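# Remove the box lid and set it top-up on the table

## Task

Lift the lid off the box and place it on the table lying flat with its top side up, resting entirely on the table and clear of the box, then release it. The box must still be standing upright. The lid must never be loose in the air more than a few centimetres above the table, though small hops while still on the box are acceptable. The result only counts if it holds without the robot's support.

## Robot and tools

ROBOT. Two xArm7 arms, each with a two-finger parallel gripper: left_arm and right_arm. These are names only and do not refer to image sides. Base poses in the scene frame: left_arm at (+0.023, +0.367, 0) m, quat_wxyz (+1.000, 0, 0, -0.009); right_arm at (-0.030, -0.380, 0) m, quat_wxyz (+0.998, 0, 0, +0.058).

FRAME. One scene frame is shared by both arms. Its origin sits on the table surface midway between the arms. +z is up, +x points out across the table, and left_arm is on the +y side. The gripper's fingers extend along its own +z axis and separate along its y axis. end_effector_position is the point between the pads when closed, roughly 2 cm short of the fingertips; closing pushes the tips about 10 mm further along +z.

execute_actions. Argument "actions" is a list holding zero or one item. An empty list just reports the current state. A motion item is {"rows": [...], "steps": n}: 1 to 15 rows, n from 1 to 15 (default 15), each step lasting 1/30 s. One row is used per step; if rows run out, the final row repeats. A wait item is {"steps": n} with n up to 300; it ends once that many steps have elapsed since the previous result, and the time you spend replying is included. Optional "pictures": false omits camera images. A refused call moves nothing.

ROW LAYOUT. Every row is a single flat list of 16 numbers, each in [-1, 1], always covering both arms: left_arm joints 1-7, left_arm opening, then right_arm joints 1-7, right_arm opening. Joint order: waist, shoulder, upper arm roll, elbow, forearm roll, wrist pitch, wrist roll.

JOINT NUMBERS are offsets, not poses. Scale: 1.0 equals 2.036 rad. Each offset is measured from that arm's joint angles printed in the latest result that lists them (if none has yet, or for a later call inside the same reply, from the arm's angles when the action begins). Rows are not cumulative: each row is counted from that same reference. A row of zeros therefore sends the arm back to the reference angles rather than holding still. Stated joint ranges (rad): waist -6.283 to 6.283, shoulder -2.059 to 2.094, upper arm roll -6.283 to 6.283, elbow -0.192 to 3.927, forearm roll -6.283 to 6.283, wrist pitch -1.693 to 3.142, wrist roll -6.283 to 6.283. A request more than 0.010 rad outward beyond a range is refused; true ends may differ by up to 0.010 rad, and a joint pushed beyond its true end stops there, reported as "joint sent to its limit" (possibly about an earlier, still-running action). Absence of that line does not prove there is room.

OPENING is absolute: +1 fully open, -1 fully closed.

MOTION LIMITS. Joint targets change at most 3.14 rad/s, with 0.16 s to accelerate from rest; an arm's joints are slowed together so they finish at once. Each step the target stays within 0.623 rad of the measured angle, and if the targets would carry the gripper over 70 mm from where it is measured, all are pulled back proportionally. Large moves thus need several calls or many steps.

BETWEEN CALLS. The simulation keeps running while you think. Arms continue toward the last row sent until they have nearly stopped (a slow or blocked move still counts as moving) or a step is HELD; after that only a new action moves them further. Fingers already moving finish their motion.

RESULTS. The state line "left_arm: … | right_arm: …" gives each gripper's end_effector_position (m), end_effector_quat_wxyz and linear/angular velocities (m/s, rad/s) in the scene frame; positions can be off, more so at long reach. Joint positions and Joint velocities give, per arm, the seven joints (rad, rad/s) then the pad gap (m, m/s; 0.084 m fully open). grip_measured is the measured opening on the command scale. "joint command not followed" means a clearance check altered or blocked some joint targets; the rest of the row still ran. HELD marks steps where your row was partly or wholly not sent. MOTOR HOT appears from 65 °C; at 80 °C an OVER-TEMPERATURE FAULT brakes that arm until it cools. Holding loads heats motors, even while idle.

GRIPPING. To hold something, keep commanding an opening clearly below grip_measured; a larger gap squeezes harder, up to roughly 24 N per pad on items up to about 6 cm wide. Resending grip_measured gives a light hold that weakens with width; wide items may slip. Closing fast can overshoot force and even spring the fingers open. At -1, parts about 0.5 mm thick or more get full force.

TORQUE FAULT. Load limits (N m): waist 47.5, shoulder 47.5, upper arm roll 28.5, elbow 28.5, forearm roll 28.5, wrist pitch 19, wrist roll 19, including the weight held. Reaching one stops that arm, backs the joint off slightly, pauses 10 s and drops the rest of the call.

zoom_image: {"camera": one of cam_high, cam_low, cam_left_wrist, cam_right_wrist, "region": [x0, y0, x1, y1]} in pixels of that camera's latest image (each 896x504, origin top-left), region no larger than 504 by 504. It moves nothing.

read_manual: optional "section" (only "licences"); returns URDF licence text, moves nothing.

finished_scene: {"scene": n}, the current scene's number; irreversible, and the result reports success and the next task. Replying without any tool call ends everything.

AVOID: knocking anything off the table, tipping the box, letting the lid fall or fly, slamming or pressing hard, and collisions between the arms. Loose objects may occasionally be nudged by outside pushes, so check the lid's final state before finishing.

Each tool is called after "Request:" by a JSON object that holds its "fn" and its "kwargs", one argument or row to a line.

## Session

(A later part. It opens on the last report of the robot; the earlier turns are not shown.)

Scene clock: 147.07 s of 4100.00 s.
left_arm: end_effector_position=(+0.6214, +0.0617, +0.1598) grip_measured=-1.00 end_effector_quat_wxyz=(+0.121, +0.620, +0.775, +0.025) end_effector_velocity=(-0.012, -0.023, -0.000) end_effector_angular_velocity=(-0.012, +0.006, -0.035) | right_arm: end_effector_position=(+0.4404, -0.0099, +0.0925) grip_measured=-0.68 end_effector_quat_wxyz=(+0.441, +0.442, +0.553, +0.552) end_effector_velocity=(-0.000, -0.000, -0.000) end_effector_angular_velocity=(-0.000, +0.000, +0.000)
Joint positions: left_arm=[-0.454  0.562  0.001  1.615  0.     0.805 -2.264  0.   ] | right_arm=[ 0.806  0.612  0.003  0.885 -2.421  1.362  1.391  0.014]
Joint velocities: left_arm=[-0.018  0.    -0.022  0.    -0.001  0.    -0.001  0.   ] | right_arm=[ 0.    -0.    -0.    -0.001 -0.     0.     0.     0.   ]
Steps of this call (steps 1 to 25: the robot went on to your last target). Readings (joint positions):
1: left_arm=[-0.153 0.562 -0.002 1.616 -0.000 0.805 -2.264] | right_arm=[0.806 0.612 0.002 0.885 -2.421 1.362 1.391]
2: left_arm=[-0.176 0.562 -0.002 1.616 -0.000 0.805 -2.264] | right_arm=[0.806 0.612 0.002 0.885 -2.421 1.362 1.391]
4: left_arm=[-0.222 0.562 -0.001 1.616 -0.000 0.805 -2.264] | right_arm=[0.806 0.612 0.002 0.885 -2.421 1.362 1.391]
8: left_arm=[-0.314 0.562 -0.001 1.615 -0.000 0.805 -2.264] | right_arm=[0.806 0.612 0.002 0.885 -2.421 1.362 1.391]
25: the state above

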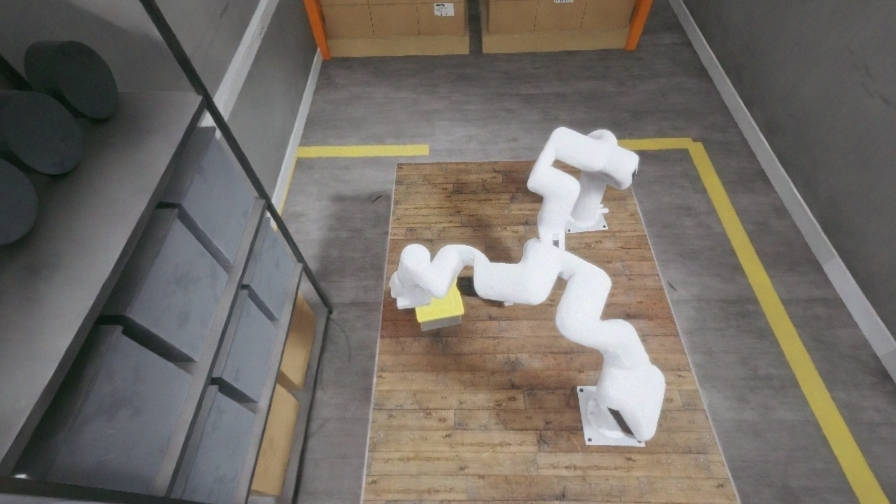

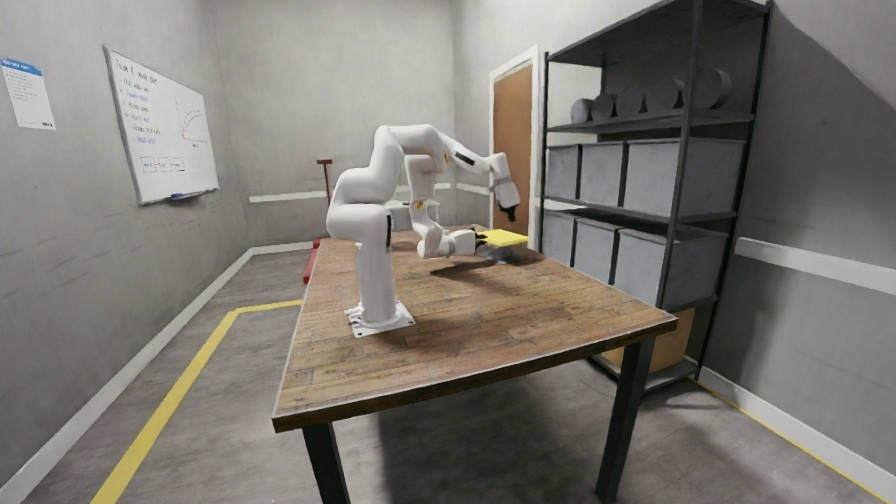

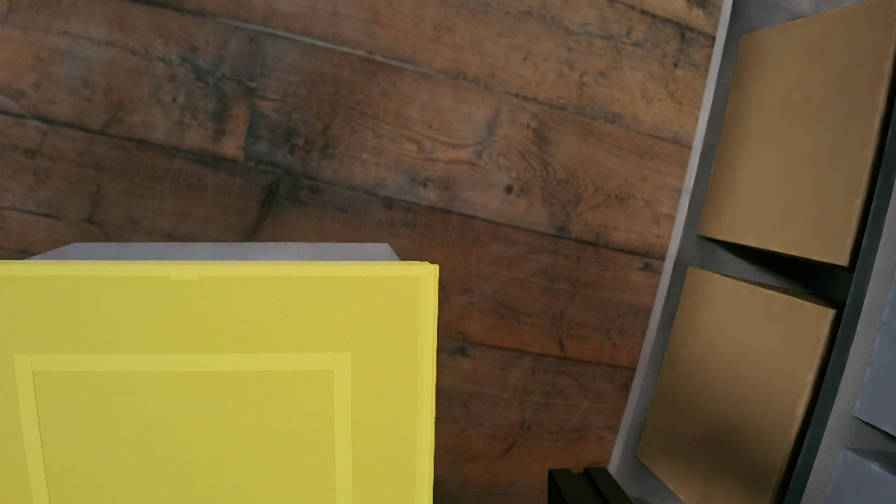

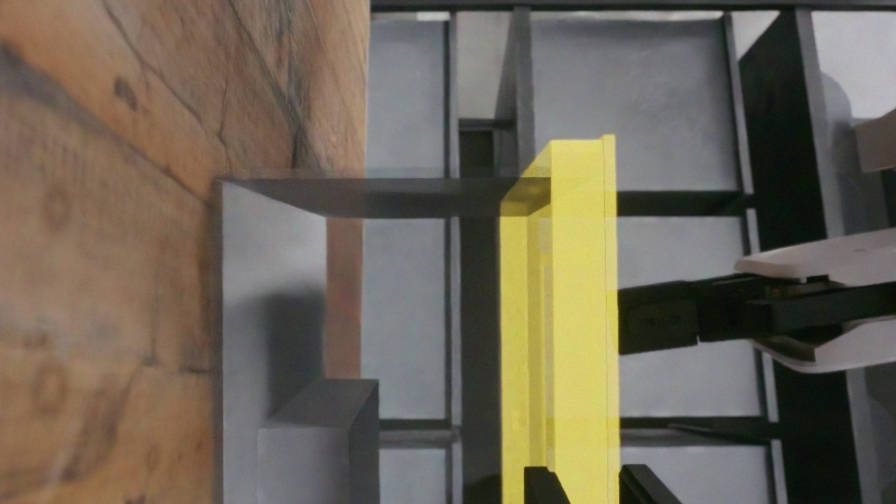

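Request:
{"fn": "execute_actions", "kwargs": {
  "actions": [
    {"rows": [[-0.001,0.0029,0,-0.0039,0,-0.0069,0,-1, -0.0015,-0.0065,0,-0.0009,0.0011,-0.0102,-0.004,-1],[-0.0013,0.0058,0,-0.0077,0,-0.0138,0,-1, -0.0029,-0.013,0,-0.0018,0.0021,-0.0204,-0.0079,-1],[-0.0016,0.0088,0,-0.0116,0,-0.0206,0,-1, -0.0044,-0.0196,0,-0.0027,0.0032,-0.0306,-0.0119,-1],[-0.0019,0.0117,0,-0.0154,0,-0.0275,0,-1, -0.0059,-0.0261,0,-0.0036,0.0042,-0.0408,-0.0158,-1],[-0.0021,0.0146,0,-0.0193,0,-0.0344,0,-1, -0.0074,-0.0326,0,-0.0045,0.0053,-0.051,-0.0198,-1],[-0.0024,0.0175,0,-0.0232,0,-0.0413,0,-1, -0.0088,-0.0391,0,-0.0053,0.0064,-0.0612,-0.0237,-1],[-0.0026,0.0204,0,-0.027,0,-0.0482,0,-1, -0.0103,-0.0456,0,-0.0062,0.0074,-0.0714,-0.0277,-1],[-0.0029,0.0234,0,-0.0309,0,-0.055,0,-1, -0.0118,-0.0522,0,-0.0071,0.0085,-0.0816,-0.0316,-1],[-0.0031,0.0263,0,-0.0347,0,-0.0619,0,-1, -0.0132,-0.0587,0,-0.008,0.0095,-0.0918,-0.0356,-1],[-0.0033,0.0292,0,-0.0386,0,-0.0688,0,-1, -0.0147,-0.0652,0,-0.0089,0.0106,-0.102,-0.0395,-1]], "steps": 15}
  ],
  "pictures": false
}}

Request:
{"fn": "execute_actions", "kwargs": {
  "actions": [
    {"steps": 8}
  ]
}}

Request:
{"fn": "zoom_image", "kwargs": {
  "camera": "cam_low",
  "region": [450, 205, 550, 275]
}}

Scene clock: 165.57 s of 4100.00 s.
left_arm: end_effector_position=(+0.6147, +0.0601, +0.1016) grip_measured=-1.00 end_effector_quat_wxyz=(+0.120, +0.622, +0.773, +0.025) end_effector_velocity=(+0.005, -0.003, -0.012) end_effector_angular_velocity=(-0.015, -0.031, -0.002) | right_arm: end_effector_position=(+0.4416, -0.0097, +0.1127) grip_measured=-0.68 end_effector_quat_wxyz=(+0.415, +0.467, +0.582, +0.520) end_effector_velocity=(-0.004, -0.004, -0.000) end_effector_angular_velocity=(-0.029, +0.076, +0.005)
Joint positions: left_arm=[-0.461  0.622  0.001  1.537  0.     0.67  -2.264  0.   ] | right_arm=[ 0.777  0.482  0.002  0.868 -2.401  1.162  1.313  0.014]
Joint velocities: left_arm=[-0.001  0.017  0.001 -0.025  0.    -0.076  0.002  0.   ] | right_arm=[-0.017 -0.057 -0.002 -0.015  0.012 -0.115 -0.044 -0.   ]
Steps of this call (steps 1 to 15: the robot went on to your last target; steps 16 to 90: nothing new was sent; then 15.00 s passed at rest; steps 91 to 105: all 15 steps of this action). Readings (joint positions):
91: left_arm=[-0.455 0.562 0.000 1.615 0.000 0.804 -2.264] | right_arm=[0.806 0.611 0.003 0.884 -2.421 1.362 1.391]
92: left_arm=[-0.455 0.563 0.001 1.614 0.000 0.801 -2.264] | right_arm=[0.806 0.609 0.003 0.884 -2.421 1.358 1.389]
94: left_arm=[-0.456 0.568 0.001 1.608 0.000 0.786 -2.264] | right_arm=[0.803 0.597 0.003 0.882 -2.419 1.337 1.381]
98: left_arm=[-0.458 0.590 0.001 1.578 0.000 0.739 -2.264] | right_arm=[0.793 0.552 0.003 0.875 -2.411 1.266 1.354]
105: the state above

Scene clock: 165.83 s of 4100.00 s.
left_arm: end_effector_position=(+0.6161, +0.0594, +0.1033) grip_measured=-1.00 end_effector_quat_wxyz=(+0.123, +0.622, +0.773, +0.025) end_effector_velocity=(-0.005, +0.002, -0.009) end_effector_angular_velocity=(+0.009, +0.016, -0.004) | right_arm: end_effector_position=(+0.4409, -0.0099, +0.1120) grip_measured=-0.68 end_effector_quat_wxyz=(+0.414, +0.467, +0.584, +0.518) end_effector_velocity=(+0.000, -0.000, +0.000) end_effector_angular_velocity=(+0.001, +0.002, -0.000)
Joint positions: left_arm=[-0.461  0.621  0.002  1.538  0.     0.665 -2.264  0.   ] | right_arm=[ 0.776  0.479  0.002  0.867 -2.4    1.155  1.31   0.014]
Joint velocities: left_arm=[-0.     0.007 -0.001 -0.01   0.001  0.001  0.002  0.   ] | right_arm=[-0.    -0.002 -0.    -0.     0.001 -0.003 -0.    -0.   ]
Steps of this call (steps 1 to 8: the robot went on to your last target). Readings (joint positions):
1: left_arm=[-0.461 0.622 0.001 1.537 0.000 0.668 -2.264] | right_arm=[0.777 0.480 0.002 0.868 -2.400 1.159 1.312]
2: left_arm=[-0.461 0.622 0.001 1.537 0.000 0.666 -2.264] | right_arm=[0.776 0.480 0.002 0.868 -2.400 1.157 1.311]
4: left_arm=[-0.460 0.621 0.002 1.538 0.000 0.665 -2.264] | right_arm=[0.776 0.480 0.002 0.867 -2.400 1.156 1.311]
8: the state above

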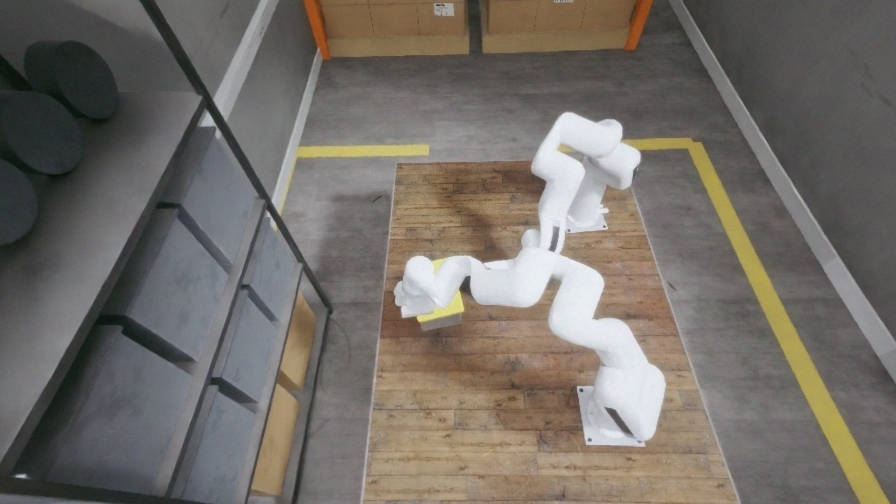

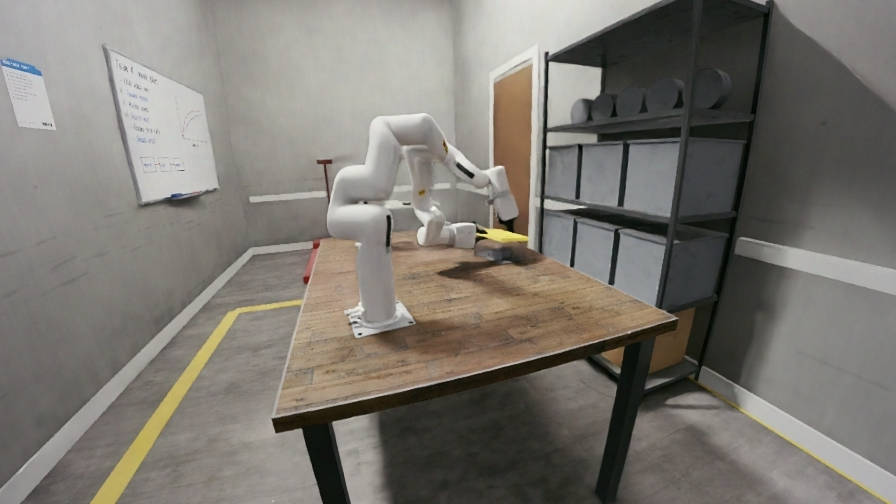

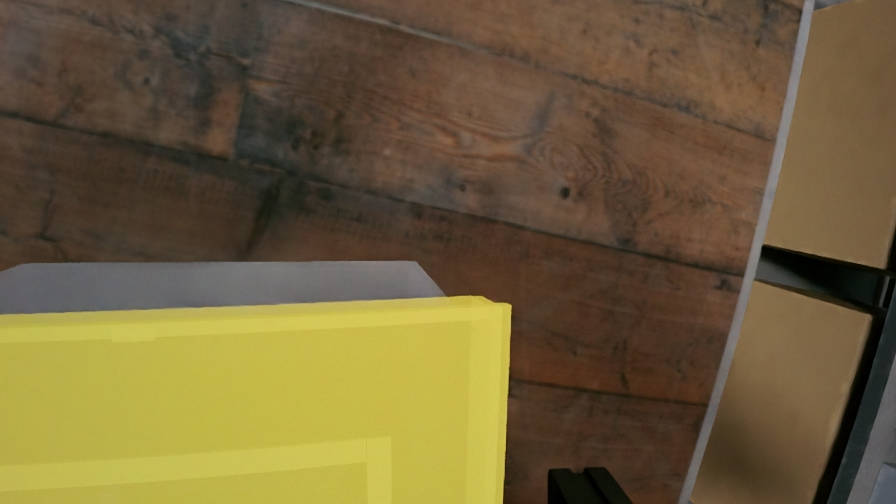

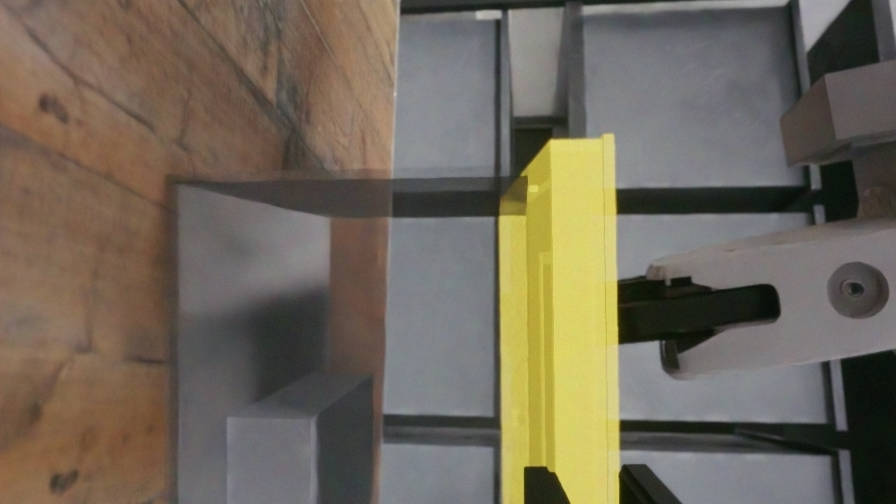

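Region (450, 205, 550, 275) of cam_low's 896x504 image, scaled by 5.040, with more detail than that image has; it fills the top 353 rows of this view, and the rest is white.

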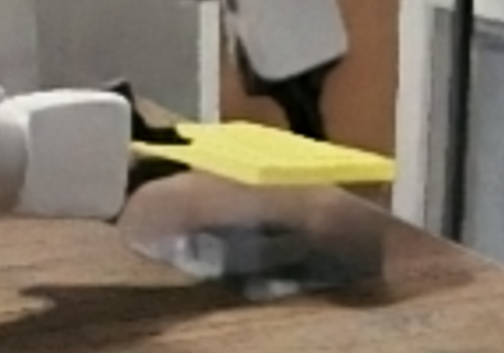

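Request:
{"fn": "execute_actions", "kwargs": {
  "actions": [
    {"rows": [[0,0.001,0,-0.0015,0,-0.0024,0,-1, -0.002,-0.0051,0,0.001,0.0024,-0.0107,-0.0052,-1],[0,0.002,0,-0.003,0,-0.0048,0,-1, -0.004,-0.0103,0,0.002,0.0049,-0.0213,-0.0104,-1],[0,0.003,0,-0.0045,0,-0.0072,0,-1, -0.006,-0.0154,0,0.0029,0.0073,-0.032,-0.0157,-1],[0,0.0043,0,-0.0061,0,-0.0096,0,-1, -0.008,-0.0205,0,0.0039,0.0098,-0.0426,-0.0209,-1],[0,0.0043,0,-0.0061,0,-0.0096,0,-1, -0.01,-0.0257,0,0.0049,0.0122,-0.0533,-0.0261,-1],[0,0.0043,0,-0.0061,0,-0.0096,0,-1, -0.0119,-0.0308,0,0.0059,0.0146,-0.064,-0.0313,-1],[0,0.0043,0,-0.0061,0,-0.0096,0,-1, -0.0139,-0.0359,0,0.0069,0.0171,-0.0746,-0.0365,-1],[0,0.0043,0,-0.0061,0,-0.0096,0,-1, -0.0159,-0.041,0,0.0078,0.0195,-0.0853,-0.0418,-1],[0,0.0043,0,-0.0061,0,-0.0096,0,-1, -0.0179,-0.0462,0,0.0088,0.022,-0.0959,-0.047,-1],[0,0.0043,0,-0.0061,0,-0.0096,0,-1, -0.0199,-0.0513,0,0.0098,0.0244,-0.1066,-0.0522,-1]], "steps": 15}
  ],
  "pictures": false
}}

Request:
{"fn": "execute_actions", "kwargs": {
  "actions": [
    {"steps": 8}
  ]
}}

Scene clock: 180.40 s of 4100.00 s.
left_arm: end_effector_position=(+0.6148, +0.0601, +0.0949) grip_measured=-1.00 end_effector_quat_wxyz=(+0.123, +0.622, +0.773, +0.025) end_effector_velocity=(-0.001, +0.000, -0.002) end_effector_angular_velocity=(+0.002, +0.003, -0.002) | right_arm: end_effector_position=(+0.4443, -0.0093, +0.1312) grip_measured=-0.68 end_effector_quat_wxyz=(+0.387, +0.491, +0.612, +0.484) end_effector_velocity=(-0.004, -0.003, +0.000) end_effector_angular_velocity=(-0.029, +0.079, +0.009)
Joint positions: left_arm=[-0.461  0.629  0.002  1.526  0.     0.645 -2.264  0.   ] | right_arm=[ 0.737  0.377  0.002  0.887 -2.352  0.945  1.208  0.014]
Joint velocities: left_arm=[-0.     0.001 -0.    -0.003  0.    -0.     0.001  0.   ] | right_arm=[-0.022 -0.045 -0.001  0.002  0.027 -0.121 -0.06  -0.   ]
Steps of this call (steps 1 to 15: the robot went on to your last target; steps 16 to 90: nothing new was sent; then 11.07 s passed at rest; steps 91 to 105: all 15 steps of this action). Readings (joint positions):
91: left_arm=[-0.461 0.622 0.001 1.537 0.000 0.664 -2.264] | right_arm=[0.776 0.479 0.003 0.866 -2.400 1.154 1.310]
92: left_arm=[-0.461 0.622 0.001 1.536 0.000 0.663 -2.264] | right_arm=[0.776 0.477 0.003 0.867 -2.399 1.150 1.308]
94: left_arm=[-0.461 0.623 0.001 1.534 0.000 0.658 -2.264] | right_arm=[0.772 0.468 0.003 0.868 -2.394 1.129 1.298]
98: left_arm=[-0.461 0.629 0.002 1.526 0.000 0.648 -2.264] | right_arm=[0.758 0.432 0.003 0.875 -2.377 1.056 1.262]
105: the state above

Scene clock: 180.67 s of 4100.00 s.
left_arm: end_effector_position=(+0.6146, +0.0602, +0.0945) grip_measured=-1.00 end_effector_quat_wxyz=(+0.122, +0.622, +0.773, +0.025) end_effector_velocity=(-0.001, +0.000, -0.002) end_effector_angular_velocity=(+0.002, +0.004, +0.000) | right_arm: end_effector_position=(+0.4438, -0.0093, +0.1308) grip_measured=-0.68 end_effector_quat_wxyz=(+0.386, +0.492, +0.614, +0.482) end_effector_velocity=(-0.000, +0.000, +0.001) end_effector_angular_velocity=(+0.001, +0.002, +0.001)
Joint positions: left_arm=[-0.461  0.63   0.002  1.525  0.     0.645 -2.264  0.   ] | right_arm=[ 0.736  0.375  0.002  0.887 -2.35   0.939  1.204  0.014]
Joint velocities: left_arm=[-0.     0.002  0.    -0.001 -0.     0.001 -0.     0.   ] | right_arm=[-0.001 -0.002  0.001  0.     0.001 -0.004 -0.001 -0.   ]
Steps of this call (steps 1 to 8: the robot went on to your last target). Readings (joint positions):
1: left_arm=[-0.461 0.629 0.002 1.525 0.000 0.645 -2.264] | right_arm=[0.736 0.376 0.002 0.887 -2.351 0.942 1.206]
2: left_arm=[-0.461 0.629 0.002 1.525 0.000 0.645 -2.264] | right_arm=[0.736 0.376 0.001 0.887 -2.351 0.941 1.205]
4: left_arm=[-0.461 0.630 0.002 1.525 0.000 0.645 -2.264] | right_arm=[0.736 0.376 0.002 0.887 -2.350 0.939 1.205]
8: the state above

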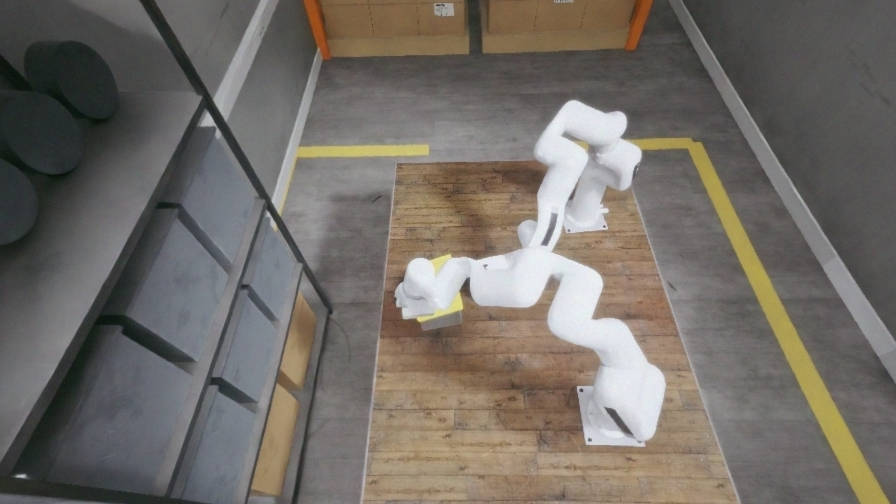

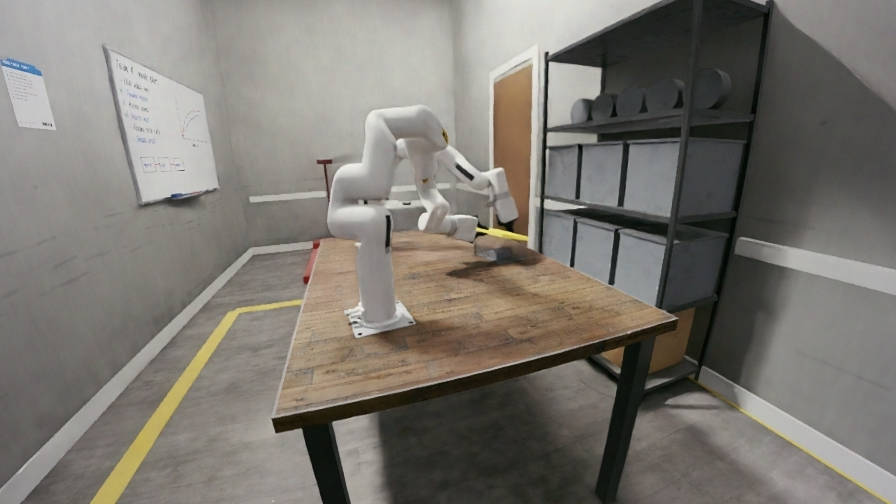

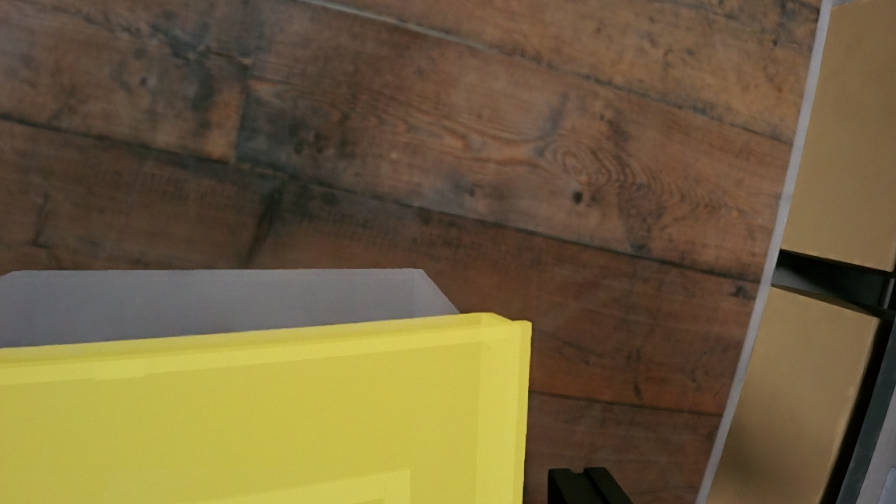

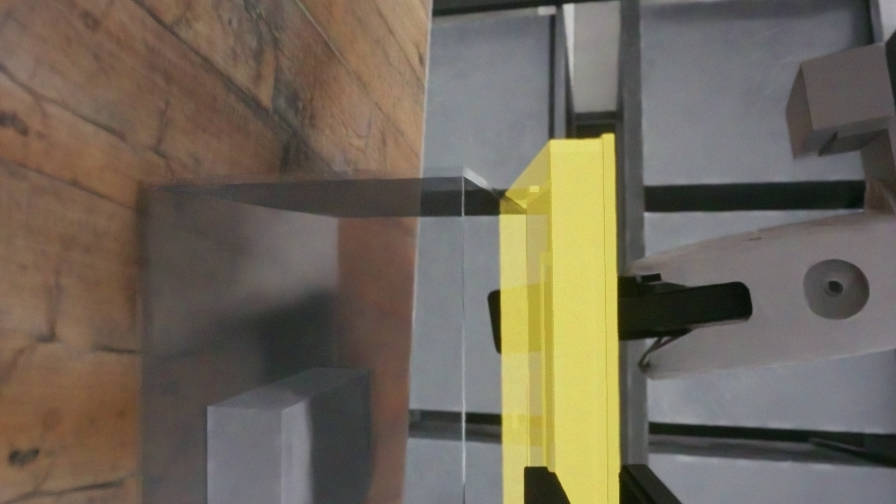

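Request:
{"fn": "execute_actions", "kwargs": {
  "actions": []
}}

Scene clock: 200.33 s of 4100.00 s.
left_arm: end_effector_position=(+0.6146, +0.0602, +0.0945) grip_measured=-1.00 end_effector_quat_wxyz=(+0.122, +0.622, +0.773, +0.025) end_effector_velocity=(-0.001, +0.000, -0.001) end_effector_angular_velocity=(+0.001, +0.002, +0.000) | right_arm: end_effector_position=(+0.4436, -0.0090, +0.1310) grip_measured=-0.68 end_effector_quat_wxyz=(+0.385, +0.492, +0.614, +0.482) end_effector_velocity=(-0.000, -0.000, -0.001) end_effector_angular_velocity=(-0.001, +0.001, -0.000)
Joint positions: left_arm=[-0.461  0.63   0.002  1.525  0.     0.645 -2.264  0.   ] | right_arm=[ 0.736  0.375  0.002  0.887 -2.35   0.938  1.204  0.014]
Joint velocities: left_arm=[-0.     0.     0.    -0.001 -0.     0.001 -0.     0.   ] | right_arm=[-0.     0.001 -0.    -0.001  0.    -0.     0.    -0.   ]
Steps of this call (steps 1 to 15: the robot went on to your last target; steps 16 to 90: nothing new was sent; then 16.67 s passed at rest). Readings (joint positions):
1: left_arm=[-0.461 0.630 0.002 1.525 0.000 0.645 -2.264] | right_arm=[0.736 0.375 0.002 0.887 -2.350 0.938 1.204]
2: left_arm=[-0.461 0.630 0.002 1.525 0.000 0.645 -2.264] | right_arm=[0.736 0.375 0.002 0.887 -2.350 0.938 1.204]
4: left_arm=[-0.461 0.630 0.002 1.525 0.000 0.645 -2.264] | right_arm=[0.736 0.375 0.002 0.887 -2.350 0.938 1.204]
8: left_arm=[-0.461 0.630 0.002 1.525 0.000 0.645 -2.264] | right_arm=[0.736 0.375 0.002 0.887 -2.350 0.938 1.204]
90: the state above
All arms were judged still, so your last target was given up. Only a new action makes them travel on or press farther. Fingers that are still opening or closing keep moving.

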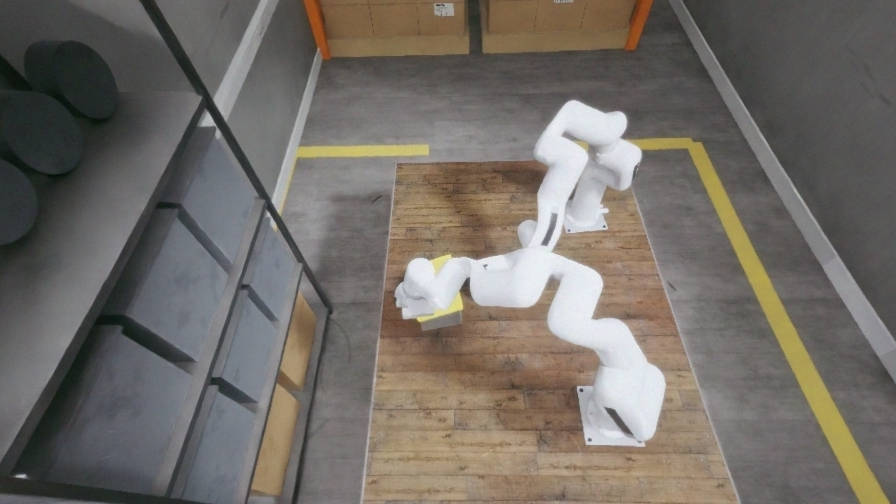

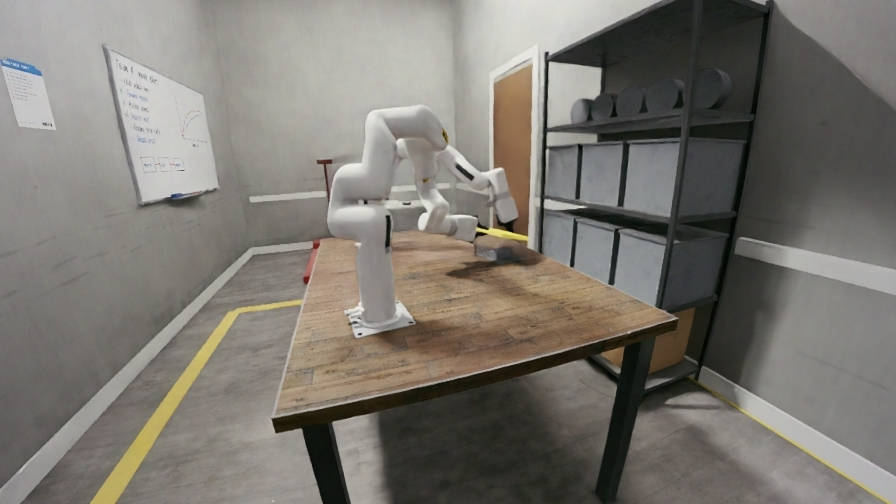

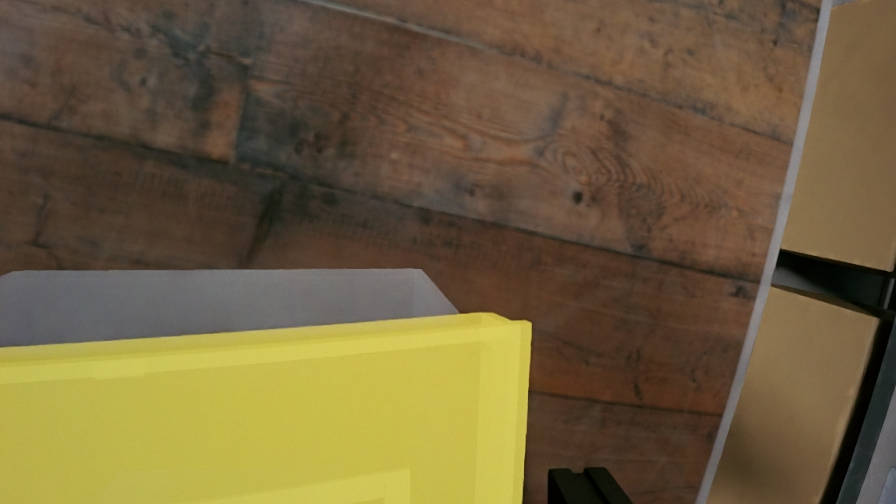

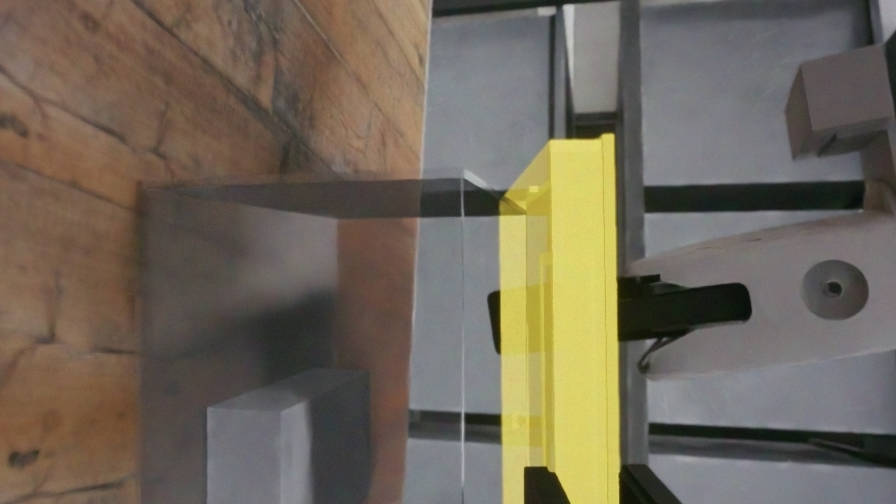

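Request:
{"fn": "execute_actions", "kwargs": {
  "actions": [
    {"rows": [[0,0,0,0,0,0,0,-1, 0,0,0,0,0,0,0,-0.64],[0,0,0,0,0,0,0,-1, 0,0,0,0,0,0,0,-0.6],[0,0,0,0,0,0,0,-1, 0,0,0,0,0,0,0,-0.57],[0,0,0,0,0,0,0,-1, 0,0,0,0,0,0,0,-0.55],[0,0,0,0,0,0,0,-1, -0.001,0.0016,0,0.0024,-0.0008,-0.0009,0,-0.55],[0,0,0,0,0,0,0,-1, -0.002,0.0033,0,0.0047,-0.0016,-0.0017,-0.0003,-0.55],[0,0,0,0,0,0,0,-1, -0.0035,0.0055,0,0.0079,-0.0027,-0.0029,-0.0005,-0.55],[0,0,0,0,0,0,0,-1, -0.005,0.0078,0,0.011,-0.0038,-0.004,-0.0007,-0.55],[0,0,0,0,0,0,0,-1, -0.0064,0.01,0,0.0142,-0.005,-0.0052,-0.0008,-0.55],[0,0,0,0,0,0,0,-1, -0.0078,0.0122,0,0.0174,-0.006,-0.0064,-0.001,-0.55],[0,0,0,0,0,0,0,-1, -0.0092,0.0145,0,0.0205,-0.0071,-0.0075,-0.0012,-0.55],[0,0,0,0,0,0,0,-1, -0.0106,0.0167,0,0.0237,-0.0082,-0.0087,-0.0014,-0.55]], "steps": 15}
  ]
}}

Scene clock: 229.60 s of 4100.00 s.
left_arm: end_effector_position=(+0.6147, +0.0603, +0.0945) grip_measured=-1.00 end_effector_quat_wxyz=(+0.122, +0.622, +0.773, +0.025) end_effector_velocity=(-0.000, -0.001, -0.000) end_effector_angular_velocity=(-0.000, +0.000, -0.001) | right_arm: end_effector_position=(+0.4568, -0.0060, +0.1292) grip_measured=-0.57 end_effector_quat_wxyz=(+0.385, +0.492, +0.614, +0.482) end_effector_velocity=(+0.030, +0.001, -0.002) end_effector_angular_velocity=(+0.001, -0.005, -0.012)
Joint positions: left_arm=[-0.46   0.63   0.002  1.525  0.     0.645 -2.264  0.   ] | right_arm=[ 0.716  0.405  0.002  0.93  -2.365  0.923  1.202  0.019]
Joint velocities: left_arm=[-0.     0.001 -0.001  0.001  0.     0.    -0.     0.   ] | right_arm=[-0.042  0.06  -0.007  0.087 -0.029 -0.029 -0.005  0.   ]
Steps of this call (steps 1 to 90: nothing new was sent; then 25.77 s passed at rest; steps 91 to 105: all 15 steps of this action). Readings (joint positions):
91: left_arm=[-0.461 0.630 0.002 1.525 0.000 0.645 -2.264] | right_arm=[0.736 0.375 0.002 0.887 -2.350 0.938 1.204]
92: left_arm=[-0.461 0.630 0.002 1.525 0.000 0.645 -2.264] | right_arm=[0.736 0.375 0.002 0.887 -2.350 0.938 1.204]
94: left_arm=[-0.461 0.630 0.002 1.525 0.000 0.645 -2.264] | right_arm=[0.736 0.375 0.002 0.887 -2.350 0.938 1.204]
98: left_arm=[-0.461 0.630 0.002 1.525 0.000 0.645 -2.264] | right_arm=[0.734 0.379 0.004 0.892 -2.353 0.935 1.204]
105: the state above

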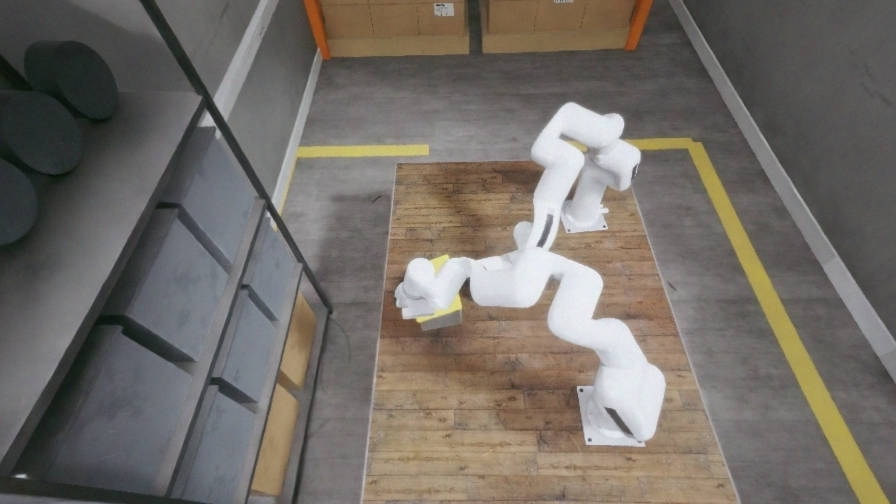

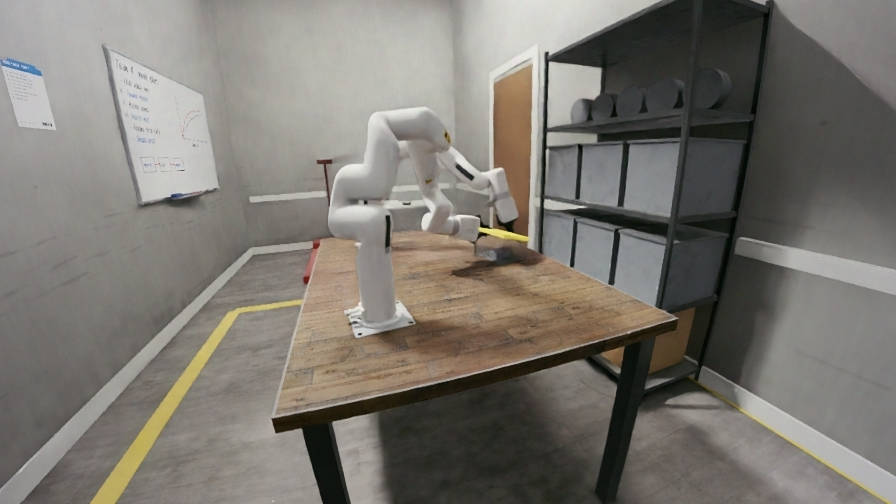

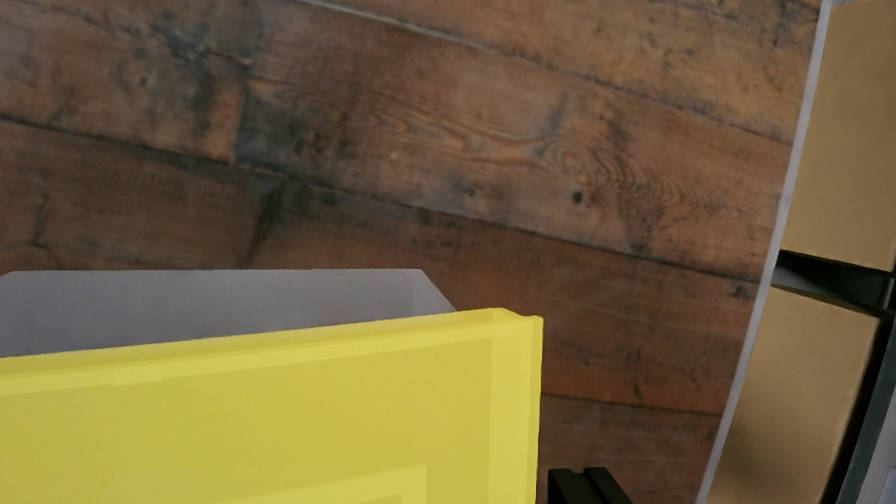

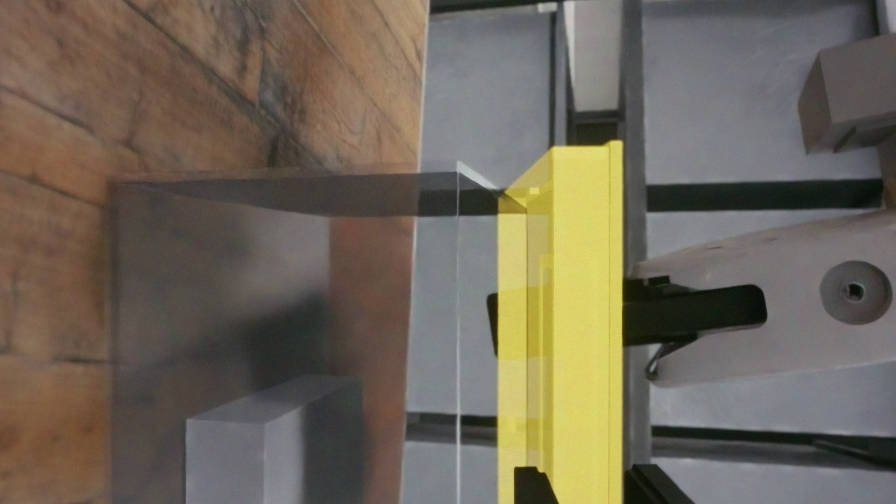

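Request:
{"fn": "execute_actions", "kwargs": {
  "actions": [
    {"rows": [[0,0,0,0,0,0,0,-1, -0.002,0.0033,0,0.0046,-0.0016,-0.0017,-0.0003,-0.55],[0,0,0,0,0,0,0,-1, -0.0033,0.0055,0,0.0077,-0.0027,-0.0029,-0.0006,-0.55],[0,0,0,0,0,0,0,-1, -0.0047,0.0077,0,0.0107,-0.0038,-0.004,-0.0008,-0.55],[0,0,0,0,0,0,0,-1, -0.006,0.0099,0,0.0138,-0.005,-0.0052,-0.001,-0.55],[0,0,0,0,0,0,0,-1, -0.0073,0.0121,0,0.0169,-0.006,-0.0063,-0.0013,-0.55],[0,0,0,0,0,0,0,-1, -0.0086,0.0143,0,0.02,-0.0071,-0.0075,-0.0015,-0.55],[0,0,0,0,0,0,0,-1, -0.01,0.0165,0,0.023,-0.0082,-0.0086,-0.0017,-0.55],[0,0,0,0,0,0,0,-1, -0.0113,0.0187,0,0.0261,-0.0093,-0.0098,-0.002,-0.55],[0,0,0,0,0,0,0,-1, -0.0125,0.0207,0,0.0289,-0.0103,-0.0108,-0.0022,-0.55],[0,0,0,0,0,0,0,-1, -0.0133,0.022,0,0.0307,-0.011,-0.0115,-0.0023,-0.55]], "steps": 15}
  ]
}}

Scene clock: 239.93 s of 4100.00 s.
left_arm: end_effector_position=(+0.6146, +0.0603, +0.0945) grip_measured=-1.00 end_effector_quat_wxyz=(+0.122, +0.622, +0.773, +0.025) end_effector_velocity=(+0.000, +0.000, +0.000) end_effector_angular_velocity=(-0.000, -0.001, +0.001) | right_arm: end_effector_position=(+0.4751, -0.0024, +0.1259) grip_measured=-0.57 end_effector_quat_wxyz=(+0.386, +0.492, +0.615, +0.481) end_effector_velocity=(+0.003, +0.006, -0.002) end_effector_angular_velocity=(+0.000, +0.004, +0.010)
Joint positions: left_arm=[-0.46   0.63   0.002  1.525  0.     0.645 -2.264  0.   ] | right_arm=[ 0.69   0.449  0.001  0.991 -2.387  0.9    1.197  0.019]
Joint velocities: left_arm=[ 0.  0.  0.  0.  0. -0. -0.  0.] | right_arm=[-0.007  0.014  0.006  0.021 -0.008 -0.011 -0.002  0.   ]
Steps of this call (steps 1 to 15: the robot went on to your last target; steps 16 to 90: nothing new was sent; then 6.83 s passed at rest; steps 91 to 105: all 15 steps of this action). Readings (joint positions):
91: left_arm=[-0.461 0.630 0.002 1.525 0.000 0.645 -2.264] | right_arm=[0.714 0.409 0.002 0.935 -2.367 0.920 1.201]
92: left_arm=[-0.461 0.630 0.002 1.525 0.000 0.645 -2.264] | right_arm=[0.714 0.409 0.002 0.936 -2.367 0.920 1.201]
94: left_arm=[-0.461 0.630 0.002 1.525 0.000 0.645 -2.264] | right_arm=[0.711 0.414 0.002 0.942 -2.369 0.918 1.201]
98: left_arm=[-0.461 0.630 0.002 1.525 0.000 0.645 -2.264] | right_arm=[0.702 0.429 0.002 0.963 -2.377 0.910 1.199]
105: the state above

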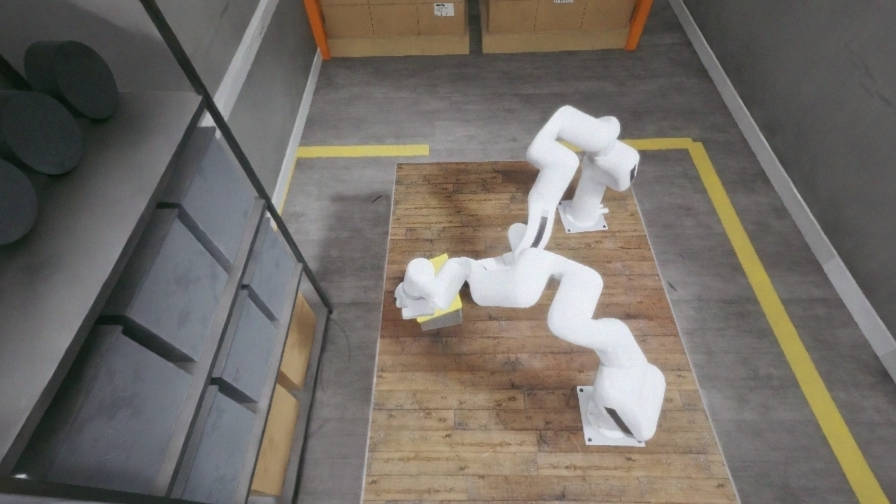

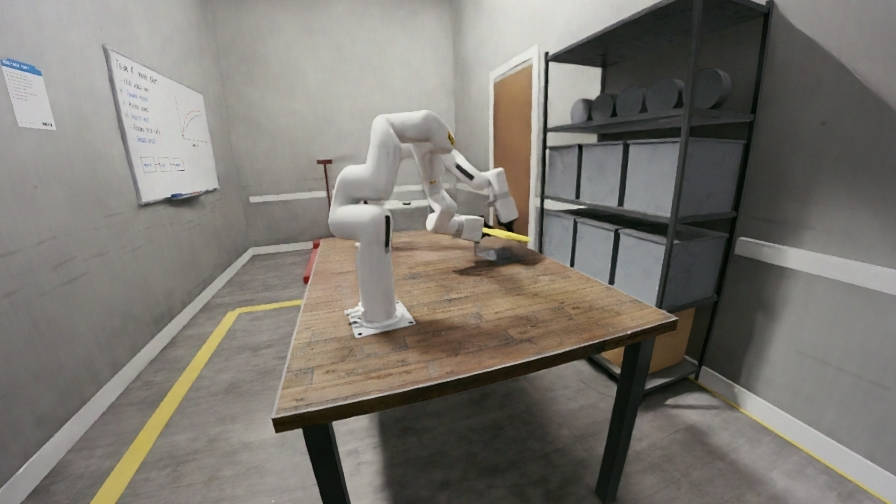

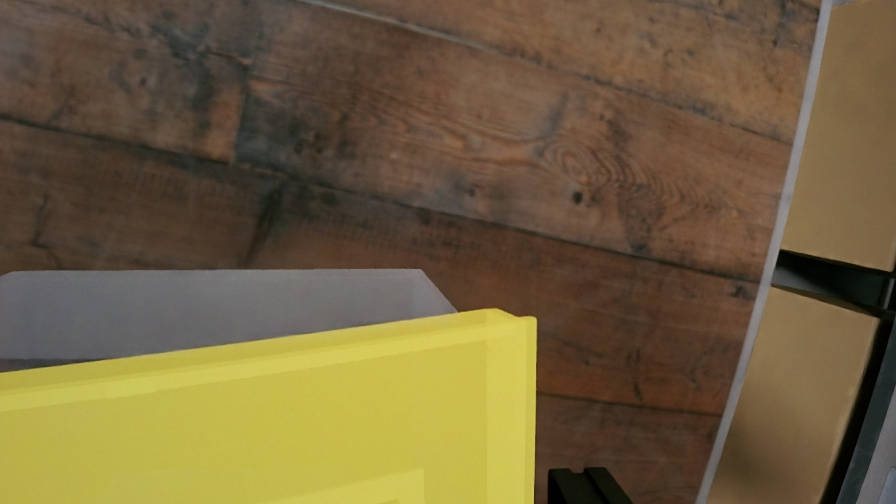

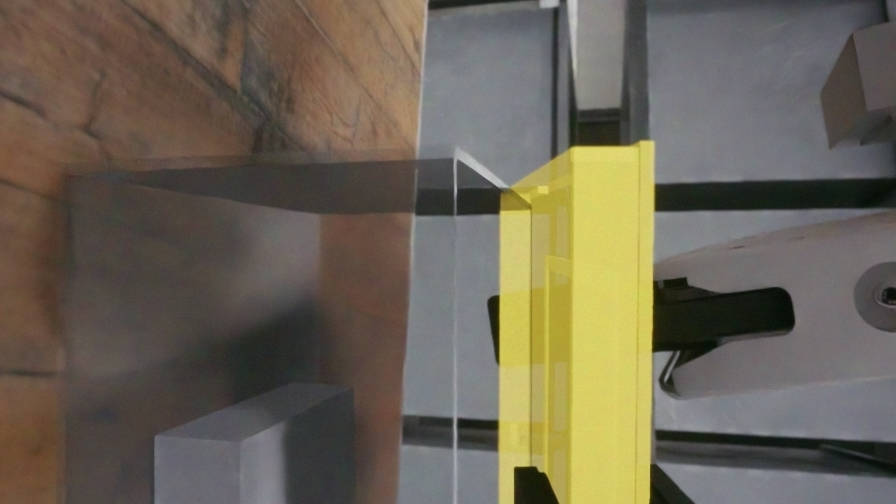

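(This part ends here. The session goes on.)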